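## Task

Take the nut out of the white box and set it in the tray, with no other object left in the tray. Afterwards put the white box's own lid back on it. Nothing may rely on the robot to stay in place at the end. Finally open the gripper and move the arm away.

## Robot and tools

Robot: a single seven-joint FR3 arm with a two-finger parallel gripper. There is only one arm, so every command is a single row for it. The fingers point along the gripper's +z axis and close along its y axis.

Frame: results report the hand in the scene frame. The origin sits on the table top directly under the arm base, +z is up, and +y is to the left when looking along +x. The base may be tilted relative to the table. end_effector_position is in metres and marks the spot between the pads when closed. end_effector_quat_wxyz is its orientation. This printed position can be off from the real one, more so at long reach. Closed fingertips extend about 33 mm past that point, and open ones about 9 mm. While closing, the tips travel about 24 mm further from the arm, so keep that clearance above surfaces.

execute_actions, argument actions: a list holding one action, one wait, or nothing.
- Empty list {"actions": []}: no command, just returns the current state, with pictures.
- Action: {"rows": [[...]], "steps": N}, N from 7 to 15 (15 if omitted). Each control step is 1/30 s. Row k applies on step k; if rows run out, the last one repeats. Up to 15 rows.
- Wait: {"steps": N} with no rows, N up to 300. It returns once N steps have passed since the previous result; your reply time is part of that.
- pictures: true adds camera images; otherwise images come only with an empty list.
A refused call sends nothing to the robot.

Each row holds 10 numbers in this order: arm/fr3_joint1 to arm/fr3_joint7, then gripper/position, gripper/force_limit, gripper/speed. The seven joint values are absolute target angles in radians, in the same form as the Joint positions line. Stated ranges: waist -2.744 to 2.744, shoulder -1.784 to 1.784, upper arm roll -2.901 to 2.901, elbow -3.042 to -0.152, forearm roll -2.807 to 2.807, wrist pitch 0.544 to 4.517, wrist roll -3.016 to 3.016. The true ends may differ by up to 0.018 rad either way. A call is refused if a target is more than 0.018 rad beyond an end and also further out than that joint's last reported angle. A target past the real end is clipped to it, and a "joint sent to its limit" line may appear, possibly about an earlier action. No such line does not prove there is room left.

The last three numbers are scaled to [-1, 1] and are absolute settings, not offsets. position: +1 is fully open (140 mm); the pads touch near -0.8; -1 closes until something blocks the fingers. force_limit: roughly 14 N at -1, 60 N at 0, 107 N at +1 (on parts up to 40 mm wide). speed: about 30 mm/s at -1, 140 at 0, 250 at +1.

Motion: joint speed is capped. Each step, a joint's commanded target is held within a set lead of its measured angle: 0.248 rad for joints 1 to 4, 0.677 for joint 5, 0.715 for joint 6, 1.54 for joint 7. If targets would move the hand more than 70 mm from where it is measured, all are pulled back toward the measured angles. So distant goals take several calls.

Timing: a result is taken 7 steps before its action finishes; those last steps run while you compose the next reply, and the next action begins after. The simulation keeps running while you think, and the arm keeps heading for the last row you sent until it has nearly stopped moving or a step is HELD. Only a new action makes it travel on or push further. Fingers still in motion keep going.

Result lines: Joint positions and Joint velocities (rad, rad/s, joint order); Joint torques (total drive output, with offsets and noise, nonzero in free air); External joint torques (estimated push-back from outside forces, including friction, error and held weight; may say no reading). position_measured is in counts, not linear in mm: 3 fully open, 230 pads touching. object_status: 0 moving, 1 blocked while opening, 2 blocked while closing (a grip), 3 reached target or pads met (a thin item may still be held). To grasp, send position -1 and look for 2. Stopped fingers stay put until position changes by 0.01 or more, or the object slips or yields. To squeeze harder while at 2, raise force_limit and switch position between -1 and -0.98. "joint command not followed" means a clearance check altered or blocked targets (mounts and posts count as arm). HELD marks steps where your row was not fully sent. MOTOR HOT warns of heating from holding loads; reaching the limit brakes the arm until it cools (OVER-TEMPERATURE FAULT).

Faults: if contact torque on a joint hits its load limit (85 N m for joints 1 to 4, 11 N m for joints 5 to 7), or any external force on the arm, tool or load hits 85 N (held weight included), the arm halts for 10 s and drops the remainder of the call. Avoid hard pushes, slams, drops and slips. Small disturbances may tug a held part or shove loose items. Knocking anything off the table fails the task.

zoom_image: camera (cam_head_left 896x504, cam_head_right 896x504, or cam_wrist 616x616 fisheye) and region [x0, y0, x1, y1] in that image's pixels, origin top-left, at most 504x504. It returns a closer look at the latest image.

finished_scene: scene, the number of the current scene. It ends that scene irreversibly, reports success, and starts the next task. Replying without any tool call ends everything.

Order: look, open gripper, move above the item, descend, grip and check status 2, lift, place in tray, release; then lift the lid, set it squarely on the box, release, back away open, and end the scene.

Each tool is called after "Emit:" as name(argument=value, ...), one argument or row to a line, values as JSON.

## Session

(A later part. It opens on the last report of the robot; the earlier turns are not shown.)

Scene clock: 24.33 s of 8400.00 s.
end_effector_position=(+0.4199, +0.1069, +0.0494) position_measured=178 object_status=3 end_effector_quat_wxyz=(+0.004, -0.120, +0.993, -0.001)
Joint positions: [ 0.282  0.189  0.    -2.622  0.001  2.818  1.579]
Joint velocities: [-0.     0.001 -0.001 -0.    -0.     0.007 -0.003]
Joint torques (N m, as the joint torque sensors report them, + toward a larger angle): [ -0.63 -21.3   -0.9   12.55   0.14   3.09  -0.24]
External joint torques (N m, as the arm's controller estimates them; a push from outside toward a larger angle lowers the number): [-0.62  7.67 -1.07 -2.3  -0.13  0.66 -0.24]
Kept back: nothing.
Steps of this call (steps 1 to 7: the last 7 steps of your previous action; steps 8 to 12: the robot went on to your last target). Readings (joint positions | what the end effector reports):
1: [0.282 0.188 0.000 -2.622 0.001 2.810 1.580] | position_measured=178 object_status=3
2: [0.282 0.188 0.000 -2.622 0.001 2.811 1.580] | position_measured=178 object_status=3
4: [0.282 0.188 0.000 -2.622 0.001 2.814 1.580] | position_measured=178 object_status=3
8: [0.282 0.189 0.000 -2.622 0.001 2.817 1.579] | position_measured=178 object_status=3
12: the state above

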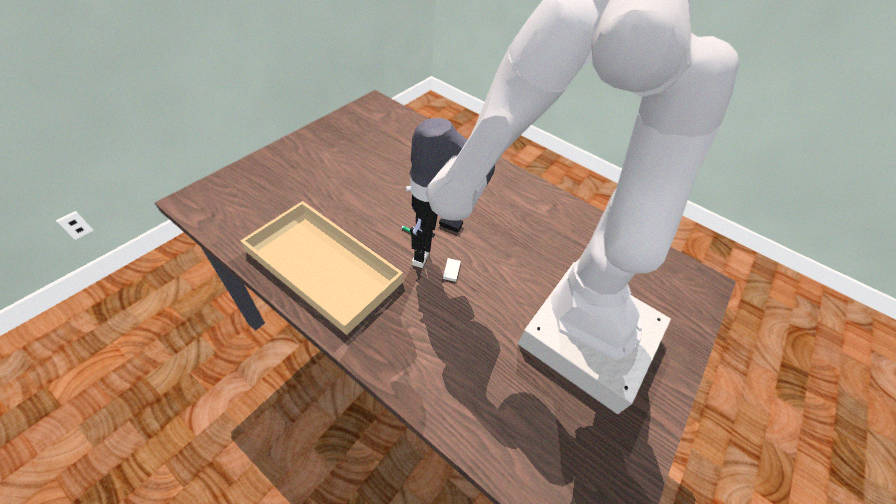

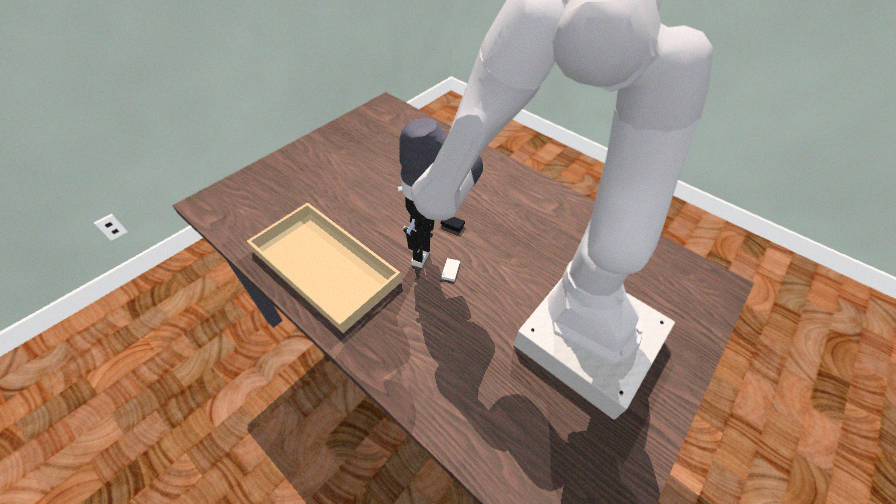

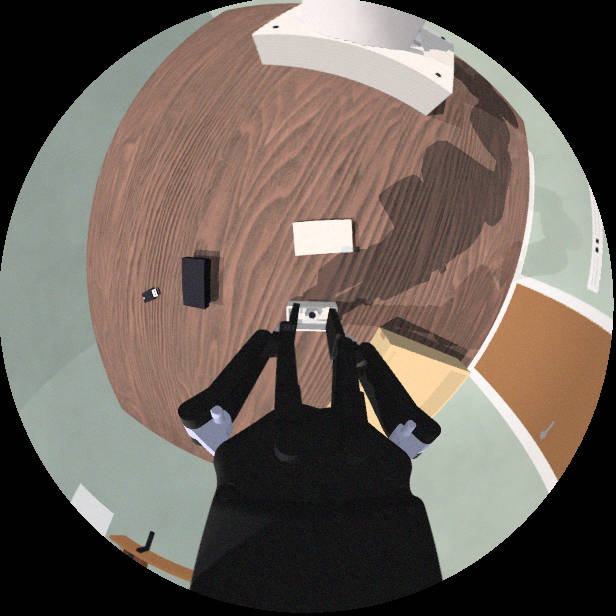

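Emit:
execute_actions(
  actions=[
    {"rows":[[0.28,0.165,0,-2.623,0,2.793,1.575,-0.39,-0.5,0],[0.28,0.165,0,-2.623,0,2.793,1.575,-0.39,-0.5,0],[0.28,0.165,0,-2.623,0,2.793,1.575,-0.39,-0.5,0],[0.28,0.165,0,-2.623,0,2.793,1.575,-0.39,-0.5,0],[0.28,0.173,0,-2.615,0,2.796,1.575,-0.39,-0.5,0]]},
  ],
)

Emit:
execute_actions(
  actions=[
    {"steps":15},
  ],
  pictures=true,
)

Emit:
zoom_image(
  camera="cam_wrist",
  region=[260, 270, 360, 350],
)

Emit:
zoom_image(
  camera="cam_head_left",
  region=[395, 230, 445, 280],
)

Scene clock: 25.23 s of 8400.00 s.
end_effector_position=(+0.4241, +0.1080, +0.0573) position_measured=178 object_status=3 end_effector_quat_wxyz=(+0.008, -0.120, +0.993, -0.000)
Joint positions: [ 0.282  0.171  0.    -2.618  0.001  2.802  1.578]
Joint velocities: [ 0.002  0.006  0.     0.016  0.    -0.022  0.   ]
Joint torques (N m, as the joint torque sensors report them, + toward a larger angle): [ -0.15 -27.69  -0.95  14.41   0.11   2.05  -0.2 ]
External joint torques (N m, as the arm's controller estimates them; a push from outside toward a larger angle lowers the number): [-0.15  0.98 -1.12 -0.67 -0.16 -0.37 -0.2 ]
Steps of this call (steps 1 to 19: the robot went on to your last target; steps 20 to 27: the first 8 steps of this action). Readings (joint positions | what the end effector reports):
20: [0.282 0.186 0.000 -2.623 0.001 2.815 1.578] | position_measured=178 object_status=3
21: [0.282 0.180 0.000 -2.623 0.001 2.812 1.578] | position_measured=178 object_status=3
23: [0.282 0.171 0.000 -2.623 0.001 2.807 1.578] | position_measured=178 object_status=3
27: the state above

Scene clock: 25.73 s of 8400.00 s.
end_effector_position=(+0.4232, +0.1077, +0.0569) position_measured=178 object_status=3 end_effector_quat_wxyz=(+0.006, -0.120, +0.993, -0.001)
Joint positions: [ 0.282  0.171  0.    -2.617  0.001  2.799  1.578]
Joint velocities: [ 0.001  0.001 -0.001  0.    -0.    -0.001 -0.   ]
Joint torques (N m, as the joint torque sensors report them, + toward a larger angle): [ -0.08 -27.25  -0.89  14.99   0.16   2.06  -0.2 ]
External joint torques (N m, as the arm's controller estimates them; a push from outside toward a larger angle lowers the number): [-0.02  1.61 -1.   -0.31 -0.13 -0.38 -0.2 ]
Kept back: nothing.
Steps of this call (steps 1 to 7: the last 7 steps of your previous action; steps 8 to 15: the robot went on to your last target). Readings (joint positions | what the end effector reports):
1: [0.282 0.171 0.000 -2.618 0.001 2.802 1.578] | position_measured=178 object_status=3
2: [0.282 0.171 0.000 -2.617 0.001 2.801 1.578] | position_measured=178 object_status=3
4: [0.282 0.171 0.000 -2.617 0.001 2.800 1.578] | position_measured=178 object_status=3
8: [0.282 0.171 0.000 -2.617 0.001 2.799 1.578] | position_measured=178 object_status=3
15: the state above
The arm was judged still, so your last target was given up. Only a new action makes it travel on or press farther. Fingers that are still opening or closing keep moving.

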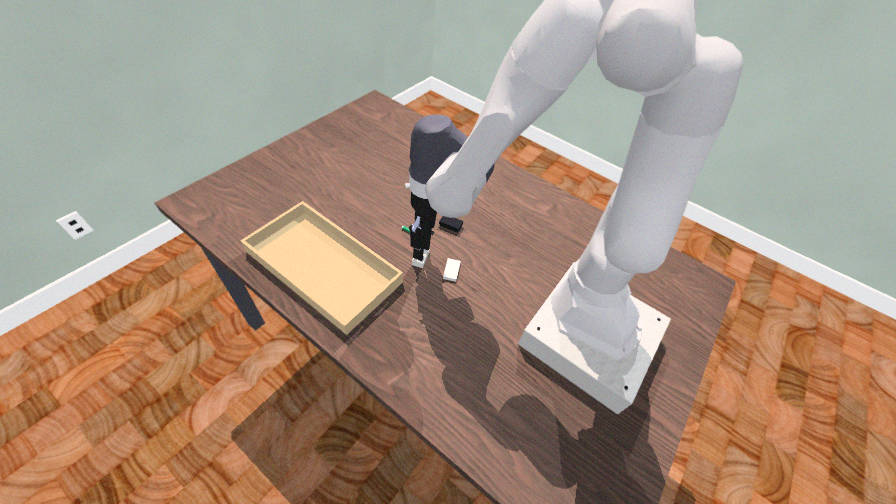

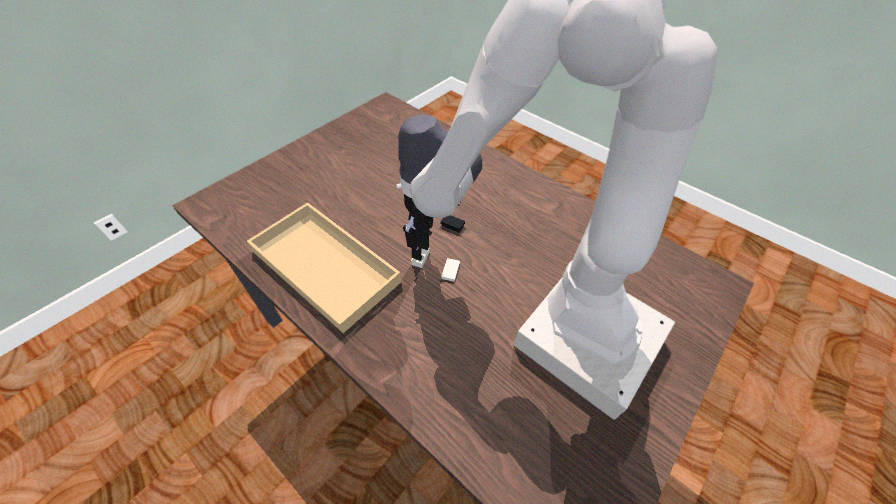

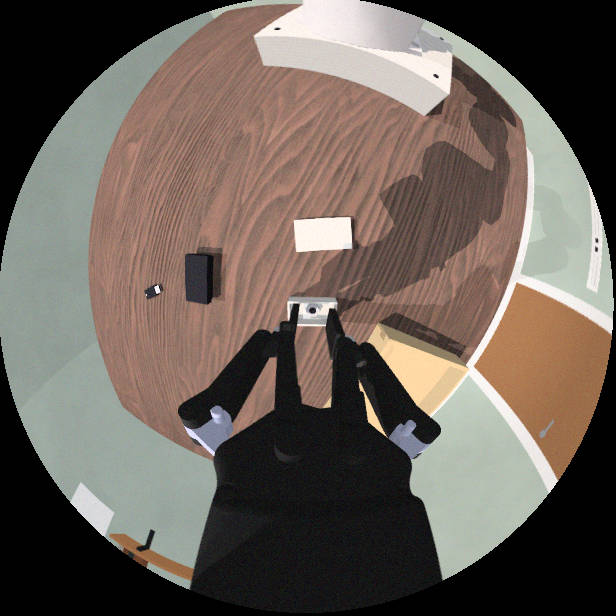

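Region (260, 270, 360, 350) of cam_wrist's 616x616 image, scaled by 5.040, with more detail than that image has; it fills the top 403 rows of this view, and the rest is white.

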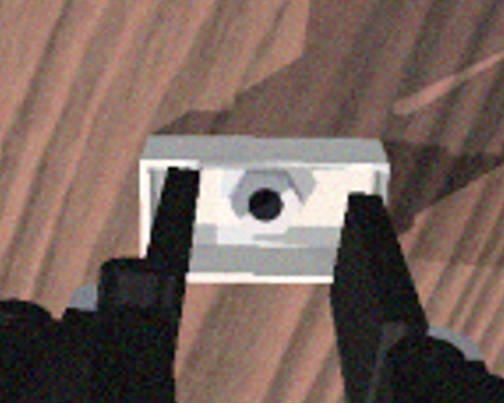

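Region (395, 230, 445, 280) of cam_head_left's 896x504 image, scaled by 10.080, with more detail than that image has.

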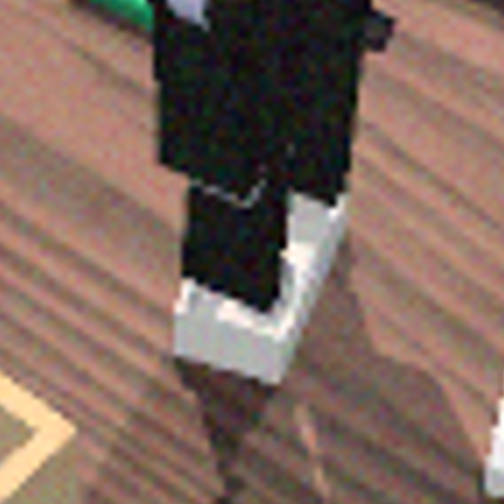

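Emit:
execute_actions(
  actions=[
    {"rows":[[0.282,0.1,0,-2.62,0,2.72,1.578,-0.39,-0.5,0],[0.282,0.03,0,-2.62,0,2.65,1.578,-0.39,-0.5,0],[0.282,0.03,0,-2.6,0,2.6,1.578,0.2,-0.5,0],[0.282,0.1,0,-2.45,0,2.45,1.578,0.2,-0.5,0],[0.282,0.2,0,-2.3,0,2.3,1.578,0.2,-0.5,0],[0.282,0.3,0,-2.15,0,2.15,1.578,0.2,-0.5,0],[0.282,0.4,0,-2.05,0,2.02,1.578,0.2,-0.5,0],[0.282,0.487,0,-1.956,0,1.919,1.578,0.2,-0.5,0]]},
  ],
)

Emit:
execute_actions(
  actions=[
    {"steps":40},
  ],
  pictures=true,
)

Scene clock: 27.57 s of 8400.00 s.
end_effector_position=(+0.4691, +0.1196, +0.0957) position_measured=142 object_status=0 end_effector_quat_wxyz=(-0.059, -0.120, +0.991, -0.009)
Joint positions: [ 0.282  0.236  0.001 -2.321  0.     2.437  1.578]
Joint velocities: [ 0.001  1.204  0.     1.275  0.    -1.526 -0.002]
Joint torques (N m, as the joint torque sensors report them, + toward a larger angle): [  0.83 -34.1   -0.33  10.36   0.54   0.31  -0.05]
External joint torques (N m, as the arm's controller estimates them; a push from outside toward a larger angle lowers the number): [ 0.68  1.5  -0.69  0.62  0.22 -0.59 -0.05]
Steps of this call (steps 1 to 47: nothing new was sent; steps 48 to 55: the first 8 steps of this action). Readings (joint positions | what the end effector reports):
48: [0.282 0.162 0.000 -2.620 0.001 2.786 1.578] | position_measured=178 object_status=3
49: [0.282 0.135 0.000 -2.624 0.001 2.762 1.578] | position_measured=178 object_status=3
51: [0.282 0.090 0.001 -2.586 0.001 2.685 1.578] | position_measured=172 object_status=0
55: the state above

Scene clock: 28.90 s of 8400.00 s.
end_effector_position=(+0.4340, +0.1107, +0.0888) position_measured=104 object_status=3 end_effector_quat_wxyz=(-0.255, -0.116, +0.959, -0.034)
Joint positions: [ 0.282  0.486  0.    -1.958  0.     1.922  1.578]
Joint velocities: [ 0.001  0.001  0.     0.001  0.    -0.002 -0.001]
Joint torques (N m, as the joint torque sensors report them, + toward a larger angle): [  1.52 -40.74  -0.25  19.26   0.59   0.64  -0.12]
External joint torques (N m, as the arm's controller estimates them; a push from outside toward a larger angle lowers the number): [ 1.49  1.17 -0.73  0.27  0.06 -0.24 -0.13]
Kept back: nothing.
Steps of this call (steps 1 to 7: the last 7 steps of your previous action; steps 8 to 40: the robot went on to your last target). Readings (joint positions | what the end effector reports):
1: [0.282 0.280 0.001 -2.273 0.000 2.380 1.578] | position_measured=134 object_status=0
2: [0.282 0.337 0.001 -2.205 0.000 2.304 1.578] | position_measured=127 object_status=0
4: [0.282 0.434 0.001 -2.074 0.000 2.179 1.578] | position_measured=112 object_status=0
8: [0.282 0.479 0.000 -1.980 0.000 2.039 1.578] | position_measured=104 object_status=0
40: the state above

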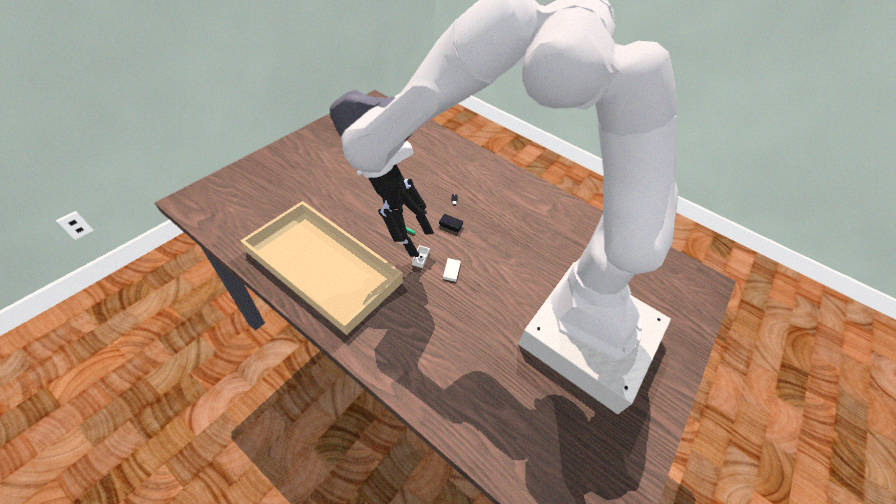

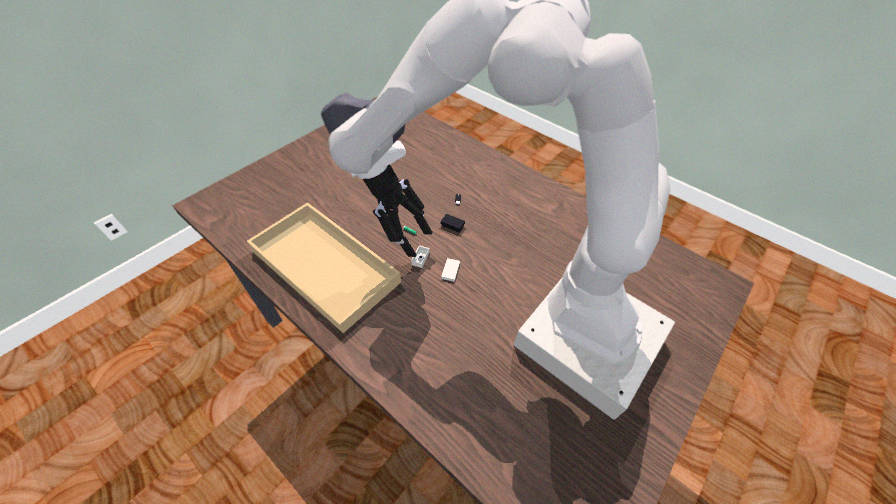

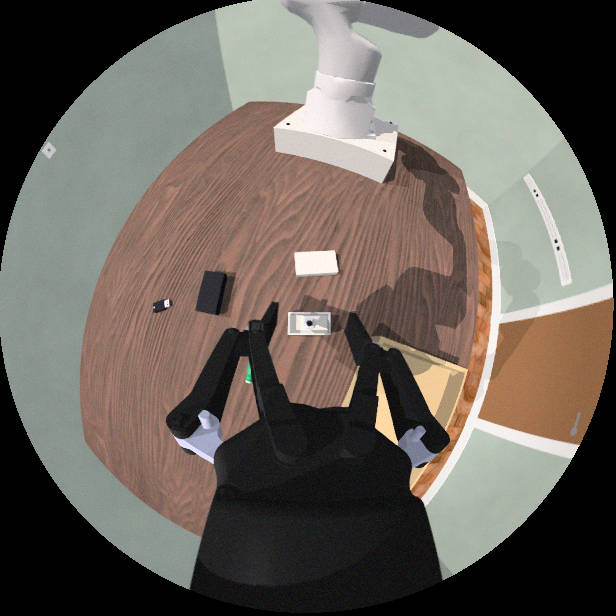

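Emit:
execute_actions(
  actions=[
    {"rows":[[0.282,0.5,0,-1.96,0,1.94,1.578,0.2,-0.5,0],[0.282,0.52,0,-1.963,0,1.962,1.578,0.2,-0.5,0],[0.282,0.54,0,-1.965,0,1.983,1.578,0.2,-0.5,0],[0.282,0.56,0,-1.966,0,2.004,1.578,0.2,-0.5,0],[0.282,0.575,0,-1.967,0,2.019,1.578,0.2,-0.5,0],[0.282,0.588,0,-1.968,0,2.032,1.578,0.2,-0.5,0]]},
  ],
)

Emit:
execute_actions(
  actions=[
    {"steps":15},
  ],
  pictures=true,
)

Emit:
zoom_image(
  camera="cam_head_left",
  region=[370, 200, 470, 290],
)

Scene clock: 29.77 s of 8400.00 s.
end_effector_position=(+0.4213, +0.1073, +0.0414) position_measured=104 object_status=3 end_effector_quat_wxyz=(-0.269, -0.116, +0.956, -0.036)
Joint positions: [ 0.282  0.575  0.    -1.966  0.     1.992  1.578]
Joint velocities: [ 0.     0.307 -0.001 -0.083 -0.     0.21   0.001]
Joint torques (N m, as the joint torque sensors report them, + toward a larger angle): [  0.78 -49.85  -0.48  20.63   0.48   1.62  -0.08]
External joint torques (N m, as the arm's controller estimates them; a push from outside toward a larger angle lowers the number): [ 0.97  2.01 -0.89 -1.52 -0.03  0.37 -0.09]
Steps of this call (steps 1 to 15: the robot went on to your last target; steps 16 to 18: nothing new was sent; steps 19 to 26: the first 8 steps of this action). Readings (joint positions | what the end effector reports):
19: [0.282 0.487 0.000 -1.958 0.000 1.924 1.578] | position_measured=104 object_status=3
20: [0.282 0.491 0.000 -1.958 0.000 1.930 1.578] | position_measured=104 object_status=3
22: [0.282 0.514 0.000 -1.958 0.000 1.950 1.578] | position_measured=104 object_status=3
26: the state above

Scene clock: 30.27 s of 8400.00 s.
end_effector_position=(+0.4251, +0.1082, +0.0312) position_measured=104 object_status=3 end_effector_quat_wxyz=(-0.260, -0.116, +0.958, -0.035)
Joint positions: [ 0.282  0.59   0.    -1.97   0.     2.028  1.578]
Joint velocities: [ 0.     0.001  0.    -0.001  0.     0.014 -0.001]
Joint torques (N m, as the joint torque sensors report them, + toward a larger angle): [  0.38 -44.03   0.43  17.46   0.5    1.33   0.  ]
External joint torques (N m, as the arm's controller estimates them; a push from outside toward a larger angle lowers the number): [ 0.53 -1.14  0.02  0.13  0.05  0.49 -0.02]
Kept back: nothing.
Steps of this call (steps 1 to 7: the last 7 steps of your previous action; steps 8 to 15: the robot went on to your last target). Readings (joint positions | what the end effector reports):
1: [0.282 0.583 0.000 -1.968 0.000 1.998 1.578] | position_measured=104 object_status=3
2: [0.282 0.588 0.000 -1.970 0.000 2.003 1.578] | position_measured=104 object_status=3
4: [0.282 0.591 0.000 -1.970 0.000 2.011 1.578] | position_measured=104 object_status=3
8: [0.282 0.590 0.000 -1.970 0.000 2.021 1.578] | position_measured=104 object_status=3
15: the state above

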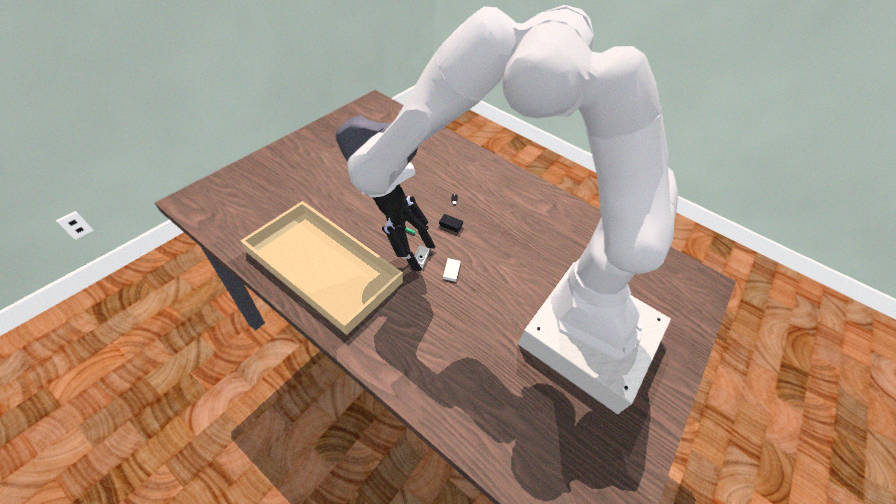

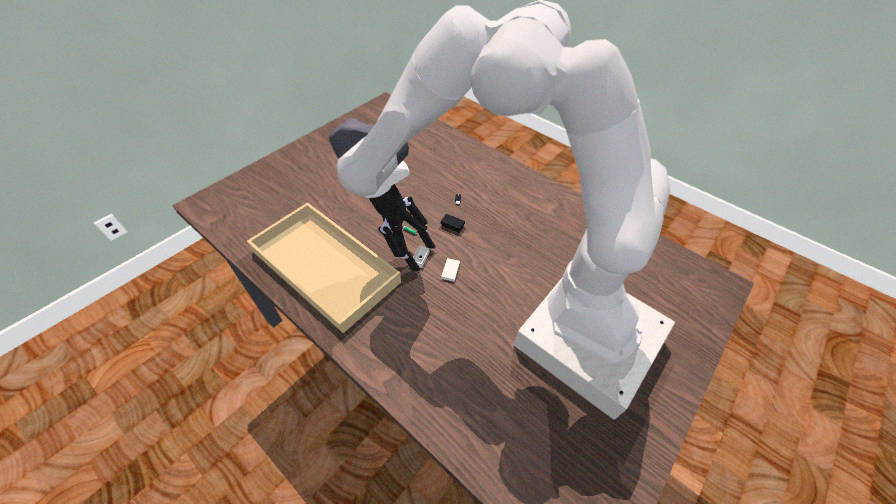

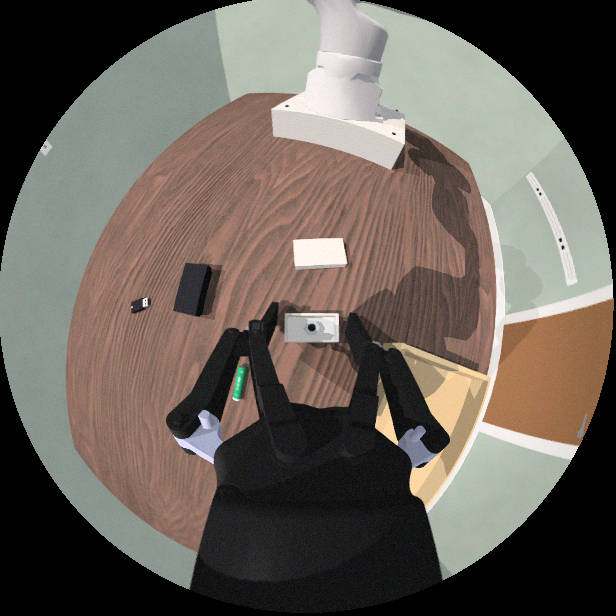

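Region (370, 200, 470, 290) of cam_head_left's 896x504 image, scaled by 5.040, with more detail than that image has; it fills the top 454 rows of this view, and the rest is white.

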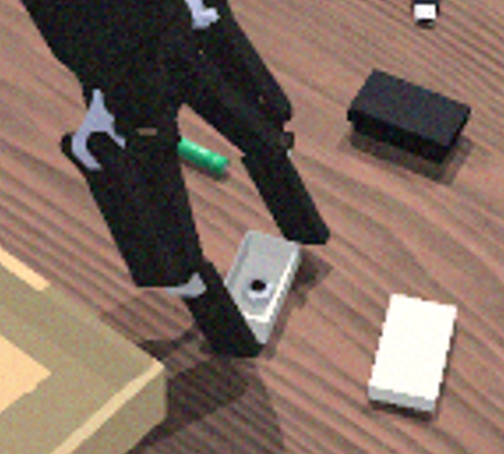

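Emit:
execute_actions(
  actions=[
    {"rows":[[0.282,0.588,0,-1.968,0,2.032,1.578,-1,-0.3,-0.5]]},
  ],
)

Emit:
execute_actions(
  actions=[
    {"steps":15},
  ],
  pictures=true,
)

Emit:
zoom_image(
  camera="cam_head_left",
  region=[370, 200, 470, 290],
)

Scene clock: 30.83 s of 8400.00 s.
end_effector_position=(+0.4260, +0.1084, +0.0314) position_measured=135 object_status=0 end_effector_quat_wxyz=(-0.259, -0.116, +0.958, -0.035)
Joint positions: [ 0.282  0.589  0.    -1.97   0.     2.029  1.578]
Joint velocities: [-0.    -0.028  0.     0.001  0.    -0.004  0.   ]
Joint torques (N m, as the joint torque sensors report them, + toward a larger angle): [  1.08 -42.85   0.16  16.51   0.55   1.32  -0.04]
External joint torques (N m, as the arm's controller estimates them; a push from outside toward a larger angle lowers the number): [ 1.21  1.15 -0.29 -1.9   0.08  0.39 -0.05]
Steps of this call (steps 1 to 9: the robot went on to your last target; steps 10 to 17: the first 8 steps of this action). Readings (joint positions | what the end effector reports):
10: [0.282 0.589 0.000 -1.970 0.000 2.029 1.578] | position_measured=104 object_status=0
11: [0.282 0.589 0.000 -1.970 0.000 2.029 1.578] | position_measured=107 object_status=0
13: [0.282 0.589 0.000 -1.970 0.000 2.029 1.578] | position_measured=116 object_status=0
17: the state above

Scene clock: 31.33 s of 8400.00 s.
end_effector_position=(+0.4264, +0.1085, +0.0316) position_measured=141 object_status=2 end_effector_quat_wxyz=(-0.258, -0.116, +0.958, -0.035)
Joint positions: [ 0.282  0.588  0.    -1.969  0.     2.03   1.578]
Joint velocities: [-0.001 -0.001 -0.001  0.     0.001  0.     0.   ]
Joint torques (N m, as the joint torque sensors report them, + toward a larger angle): [  0.89 -42.31  -0.55  17.41   0.52   1.27  -0.11]
External joint torques (N m, as the arm's controller estimates them; a push from outside toward a larger angle lowers the number): [ 1.22  0.87 -0.81 -0.1   0.07  0.4  -0.12]
Kept back: nothing.
Steps of this call (steps 1 to 7: the last 7 steps of your previous action; steps 8 to 15: the robot went on to your last target). Readings (joint positions | what the end effector reports):
1: [0.282 0.588 0.000 -1.969 0.000 2.029 1.578] | position_measured=139 object_status=0
2: [0.282 0.588 0.000 -1.969 0.000 2.030 1.578] | position_measured=140 object_status=0
4: [0.282 0.588 0.000 -1.969 0.000 2.030 1.578] | position_measured=141 object_status=0
8: [0.282 0.588 0.000 -1.969 0.000 2.030 1.578] | position_measured=141 object_status=2
15: the state above
The arm was judged still, so your last target was given up. Only a new action makes it travel on or press farther. Fingers that are still opening or closing keep moving.

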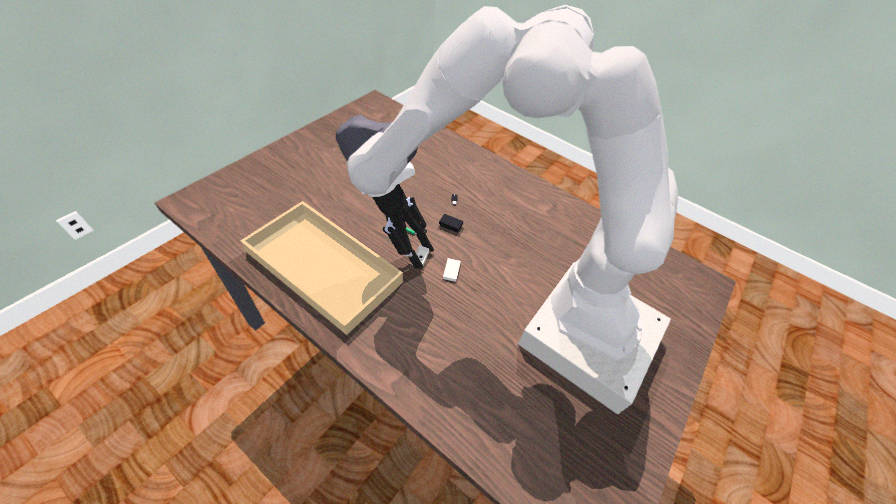

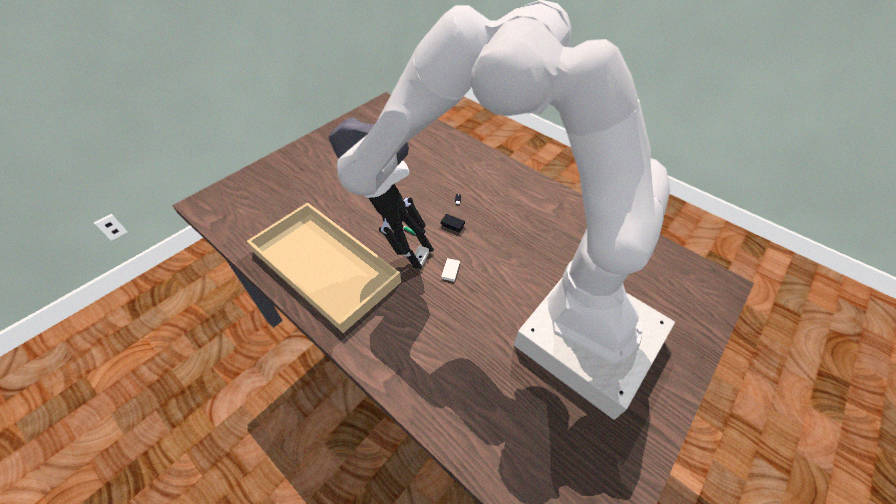

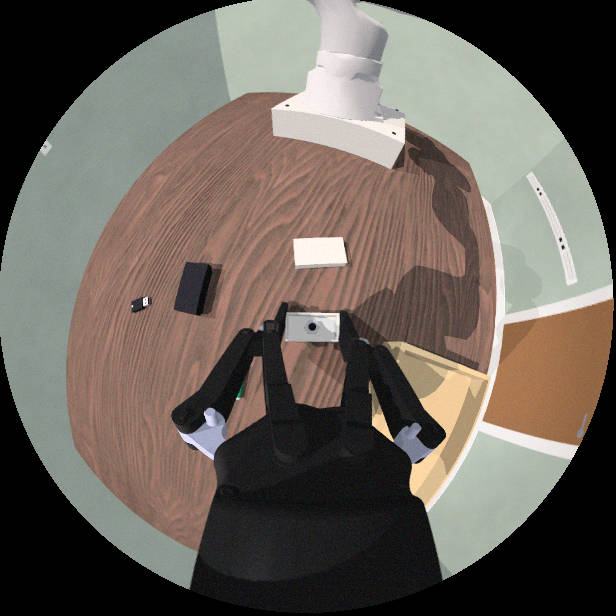

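Region (370, 200, 470, 290) of cam_head_left's 896x504 image, scaled by 5.040, with more detail than that image has; it fills the top 454 rows of this view, and the rest is white.

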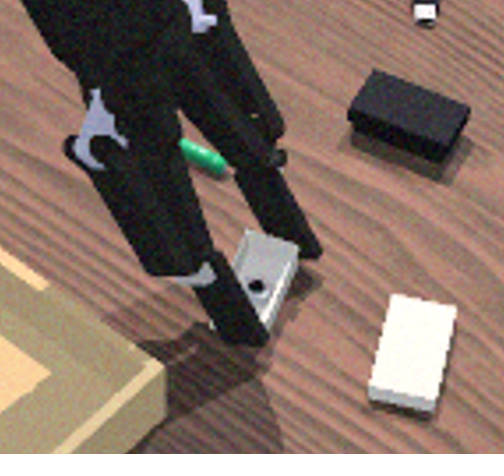

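Emit:
execute_actions(
  actions=[
    {"rows":[[0.282,0.56,0,-1.966,0,2.0,1.578,-1,-0.3,-0.5],[0.282,0.53,0,-1.963,0,1.97,1.578,-1,-0.3,-0.5],[0.282,0.5,0,-1.96,0,1.94,1.578,-1,-0.3,-0.5],[0.282,0.46,0,-1.956,0,1.9,1.578,-1,-0.3,-0.5],[0.282,0.42,0,-1.953,0,1.87,1.578,-1,-0.3,-0.5],[0.282,0.38,0,-1.95,0,1.85,1.578,-1,-0.3,-0.5],[0.3,0.35,0,-1.95,0,1.85,1.578,-1,-0.3,-0.5],[0.33,0.35,0,-1.95,0,1.9,1.578,-1,-0.3,-0.5],[0.36,0.35,0,-1.95,0,2.0,1.578,-1,-0.3,-0.5],[0.39,0.35,0,-1.95,0,2.1,1.578,-1,-0.3,-0.5],[0.42,0.35,0,-1.95,0,2.2,1.578,-1,-0.3,-0.5],[0.45,0.35,0,-1.95,0,2.3,1.578,-1,-0.3,-0.5],[0.48,0.35,0,-1.95,0,2.4,1.578,-1,-0.3,-0.5],[0.5,0.35,0,-1.95,0,2.5,1.578,-1,-0.3,-0.5],[0.5,0.35,0,-1.95,0,2.6,1.578,-1,-0.3,-0.5]]},
  ],
)

Emit:
execute_actions(
  actions=[
    {"rows":[[0.5,0.35,0,-1.95,0,2.7,1.578,-1,-0.3,-0.5],[0.5,0.35,0,-1.95,0,2.8,1.578,-1,-0.3,-0.5],[0.5,0.35,0,-1.95,0,2.9,1.578,-1,-0.3,-0.5],[0.5,0.35,0,-1.95,0,3.0,1.578,-1,-0.3,-0.5],[0.5,0.35,0,-1.95,0,3.1,1.578,-1,-0.3,-0.5],[0.5,0.35,0,-1.95,0,3.17,1.578,-1,-0.3,-0.5]]},
  ],
)

Emit:
execute_actions(
  actions=[
    {"steps":20},
  ],
  pictures=true,
)

Scene clock: 33.57 s of 8400.00 s.
end_effector_position=(+0.4576, +0.1187, +0.1258) position_measured=141 object_status=2 end_effector_quat_wxyz=(-0.216, -0.120, +0.969, -0.031)
Joint positions: [ 0.291  0.406 -0.004 -1.957  0.     1.922  1.578]
Joint velocities: [ 0.267 -0.926 -0.072  0.191 -0.002 -0.091  0.001]
Joint torques (N m, as the joint torque sensors report them, + toward a larger angle): [ 10.01 -27.03   6.16  13.84   0.62   0.15  -0.07]
External joint torques (N m, as the arm's controller estimates them; a push from outside toward a larger angle lowers the number): [ 1.93  0.08 -1.4   0.38 -0.18 -0.37 -0.09]
Steps of this call (steps 1 to 59: nothing new was sent; steps 60 to 67: the first 8 steps of this action). Readings (joint positions | what the end effector reports):
60: [0.282 0.586 0.000 -1.970 0.000 2.026 1.578] | position_measured=141 object_status=2
61: [0.282 0.577 0.000 -1.971 0.000 2.016 1.578] | position_measured=141 object_status=2
63: [0.282 0.539 0.000 -1.970 0.000 1.986 1.578] | position_measured=141 object_status=2
67: the state above

Scene clock: 34.07 s of 8400.00 s.
end_effector_position=(+0.5931, +0.2761, +0.1808) position_measured=141 object_status=2 end_effector_quat_wxyz=(+0.060, -0.212, +0.975, +0.013)
Joint positions: [ 0.465  0.347  0.003 -1.945  0.     2.415  1.578]
Joint velocities: [ 0.092  0.001  0.002 -0.001  0.001  1.083 -0.   ]
Joint torques (N m, as the joint torque sensors report them, + toward a larger angle): [  1.22 -40.3   -0.89  20.52   0.84   3.06  -0.05]
External joint torques (N m, as the arm's controller estimates them; a push from outside toward a larger angle lowers the number): [ 2.38  1.16 -0.46 -1.72  0.21  0.77 -0.05]
Steps of this call (steps 1 to 7: the last 7 steps of your previous action; steps 8 to 15: the first 8 steps of this action). Readings (joint positions | what the end effector reports):
8: [0.423 0.347 -0.000 -1.944 0.000 2.156 1.578] | position_measured=141 object_status=2
9: [0.433 0.347 0.001 -1.944 0.000 2.192 1.578] | position_measured=141 object_status=2
11: [0.448 0.347 0.003 -1.944 0.000 2.266 1.578] | position_measured=141 object_status=2
15: the state above

Scene clock: 34.73 s of 8400.00 s.
end_effector_position=(+0.7300, +0.3685, +0.3267) position_measured=141 object_status=2 end_effector_quat_wxyz=(+0.380, -0.210, +0.896, +0.091)
Joint positions: [ 0.498  0.348  0.002 -1.947  0.     3.099  1.578]
Joint velocities: [ 0.002  0.    -0.002  0.001 -0.     0.419 -0.001]
Joint torques (N m, as the joint torque sensors report them, + toward a larger angle): [  1.23 -40.67  -1.03  19.69   0.74   3.73  -0.08]
External joint torques (N m, as the arm's controller estimates them; a push from outside toward a larger angle lowers the number): [ 1.87  0.74 -0.84 -2.87  0.09  0.5  -0.06]
Kept back: nothing.
Steps of this call (steps 1 to 7: the last 7 steps of your previous action; steps 8 to 20: the robot went on to your last target). Readings (joint positions | what the end effector reports):
1: [0.467 0.347 0.003 -1.945 0.000 2.452 1.578] | position_measured=141 object_status=2
2: [0.470 0.347 0.003 -1.945 0.000 2.490 1.578] | position_measured=141 object_status=2
4: [0.475 0.347 0.003 -1.946 0.000 2.564 1.578] | position_measured=141 object_status=2
8: [0.482 0.348 0.003 -1.946 0.000 2.714 1.578] | position_measured=141 object_status=2
20: the state above

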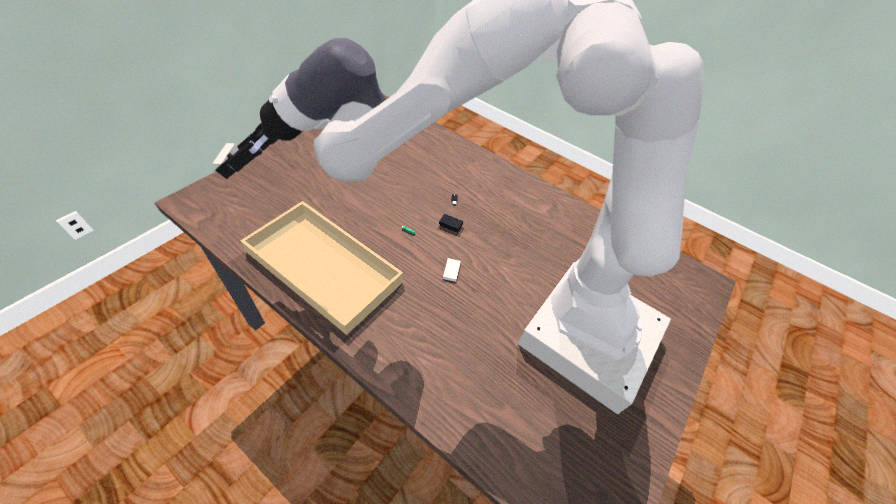

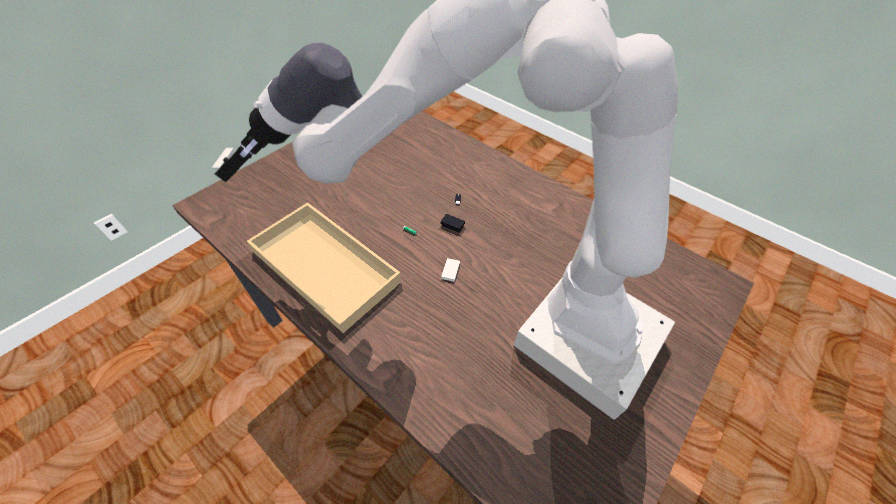

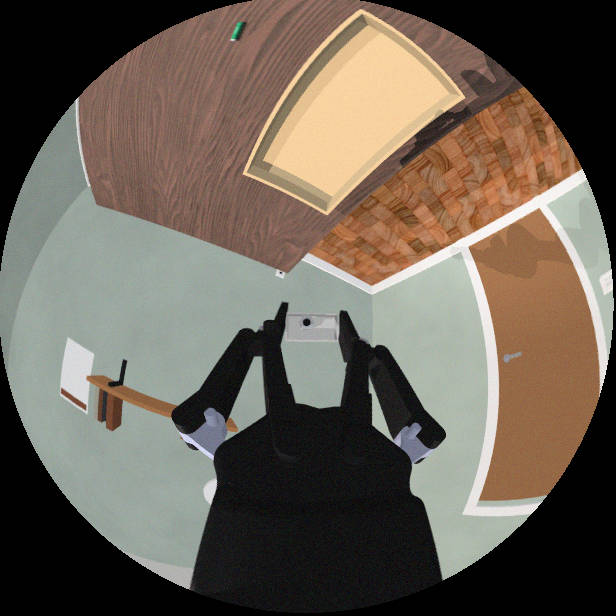

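Emit:
execute_actions(
  actions=[
    {"rows":[[0.5,0.37,0,-1.99,0,3.2,1.578,-1,-0.3,-0.5],[0.5,0.39,0,-2.03,0,3.27,1.578,-1,-0.3,-0.5],[0.5,0.41,0,-2.07,0,3.34,1.578,-1,-0.3,-0.5],[0.5,0.43,0,-2.11,0,3.41,1.578,-1,-0.3,-0.5],[0.5,0.45,0,-2.15,0,3.48,1.578,-1,-0.3,-0.5],[0.5,0.47,0,-2.19,0,3.55,1.578,-1,-0.3,-0.5],[0.5,0.49,0,-2.23,0,3.62,1.578,-1,-0.3,-0.5],[0.5,0.51,0,-2.27,0,3.69,1.578,-1,-0.3,-0.5],[0.5,0.53,0,-2.31,0,3.76,1.578,-1,-0.3,-0.5],[0.5,0.55,0,-2.35,0,3.83,1.578,-1,-0.3,-0.5],[0.5,0.57,0,-2.39,0,3.9,1.578,-1,-0.3,-0.5],[0.5,0.59,0,-2.43,0,3.96,1.578,-1,-0.3,-0.5],[0.5,0.61,0,-2.47,0,4.02,1.578,-1,-0.3,-0.5],[0.5,0.63,0,-2.5,0,4.08,1.578,-1,-0.3,-0.5],[0.5,0.645,0,-2.524,0,4.13,1.578,-1,-0.3,-0.5]]},
  ],
)

Emit:
execute_actions(
  actions=[
    {"steps":25},
  ],
  pictures=true,
)

Scene clock: 36.37 s of 8400.00 s.
end_effector_position=(+0.6809, +0.3427, +0.2011) position_measured=141 object_status=2 end_effector_quat_wxyz=(+0.378, -0.210, +0.897, +0.090)
Joint positions: [ 0.498  0.458  0.001 -2.175  0.     3.432  1.578]
Joint velocities: [ 0.001  0.734 -0.    -1.237 -0.     1.514 -0.   ]
Joint torques (N m, as the joint torque sensors report them, + toward a larger angle): [  1.45 -44.87  -0.53  19.93   0.52   4.74  -0.09]
External joint torques (N m, as the arm's controller estimates them; a push from outside toward a larger angle lowers the number): [ 1.6   2.18 -0.85 -3.88  0.13  0.87 -0.07]
Steps of this call (steps 1 to 30: the robot went on to your last target; steps 31 to 41: nothing new was sent; steps 42 to 49: the first 8 steps of this action). Readings (joint positions | what the end effector reports):
42: [0.498 0.349 0.001 -1.954 0.000 3.173 1.578] | position_measured=141 object_status=2
43: [0.498 0.351 0.001 -1.970 0.000 3.190 1.578] | position_measured=141 object_status=2
45: [0.498 0.373 0.001 -2.022 0.000 3.248 1.578] | position_measured=141 object_status=2
49: the state above

Scene clock: 37.20 s of 8400.00 s.
end_effector_position=(+0.5707, +0.2870, +0.1118) position_measured=141 object_status=2 end_effector_quat_wxyz=(+0.445, -0.202, +0.866, +0.106)
Joint positions: [ 0.498  0.646  0.001 -2.522  0.     4.119  1.578]
Joint velocities: [ 0.    -0.     0.002 -0.002 -0.     0.048  0.001]
Joint torques (N m, as the joint torque sensors report them, + toward a larger angle): [  0.98 -36.11  -0.54   6.36   0.09   3.99  -0.13]
External joint torques (N m, as the arm's controller estimates them; a push from outside toward a larger angle lowers the number): [ 1.09 -0.56 -1.04 -2.27  0.11  0.63 -0.11]
Kept back: nothing.
Steps of this call (steps 1 to 7: the last 7 steps of your previous action; steps 8 to 25: the robot went on to your last target). Readings (joint positions | what the end effector reports):
1: [0.498 0.483 0.001 -2.217 0.000 3.487 1.578] | position_measured=141 object_status=2
2: [0.498 0.506 0.001 -2.259 0.000 3.545 1.578] | position_measured=141 object_status=2
4: [0.498 0.549 0.001 -2.340 0.000 3.665 1.578] | position_measured=141 object_status=2
8: [0.498 0.627 0.001 -2.481 0.000 3.894 1.578] | position_measured=141 object_status=2
25: the state above

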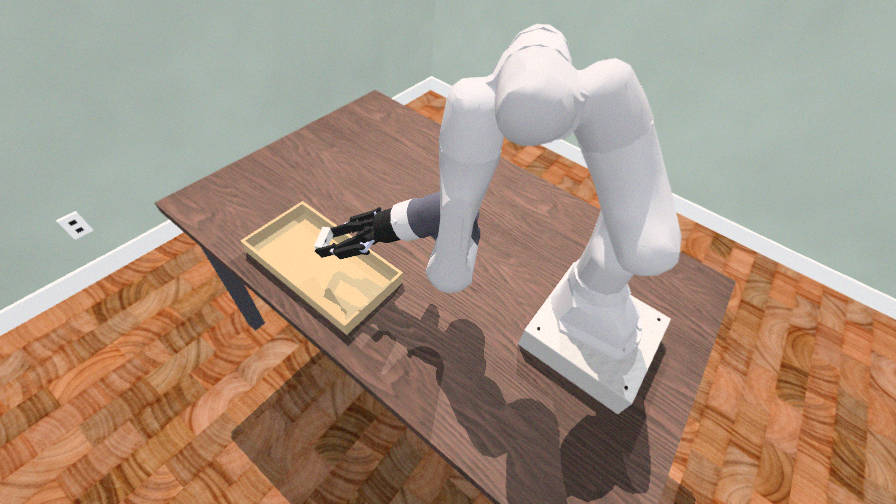

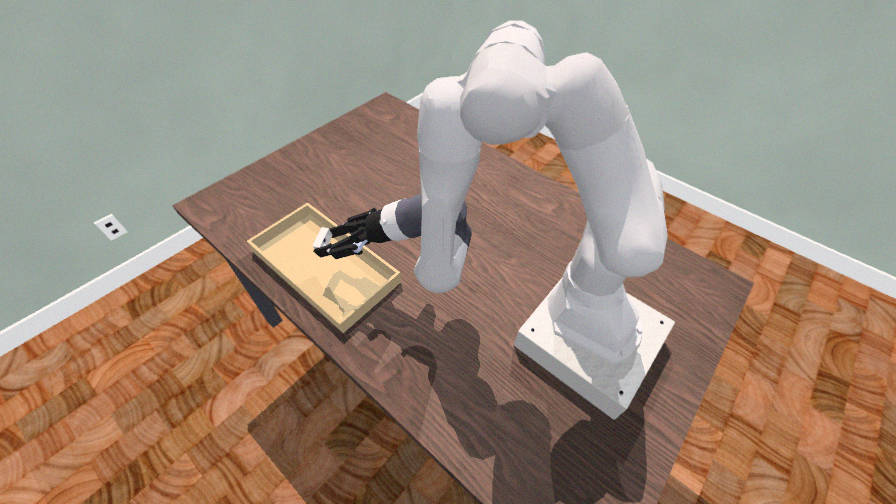

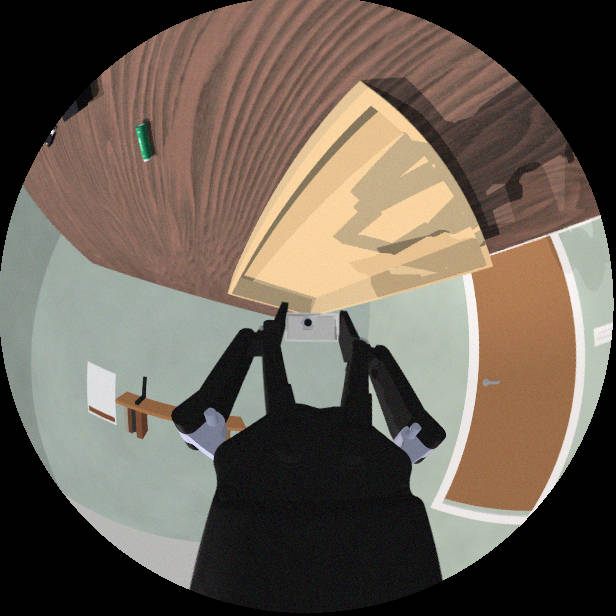

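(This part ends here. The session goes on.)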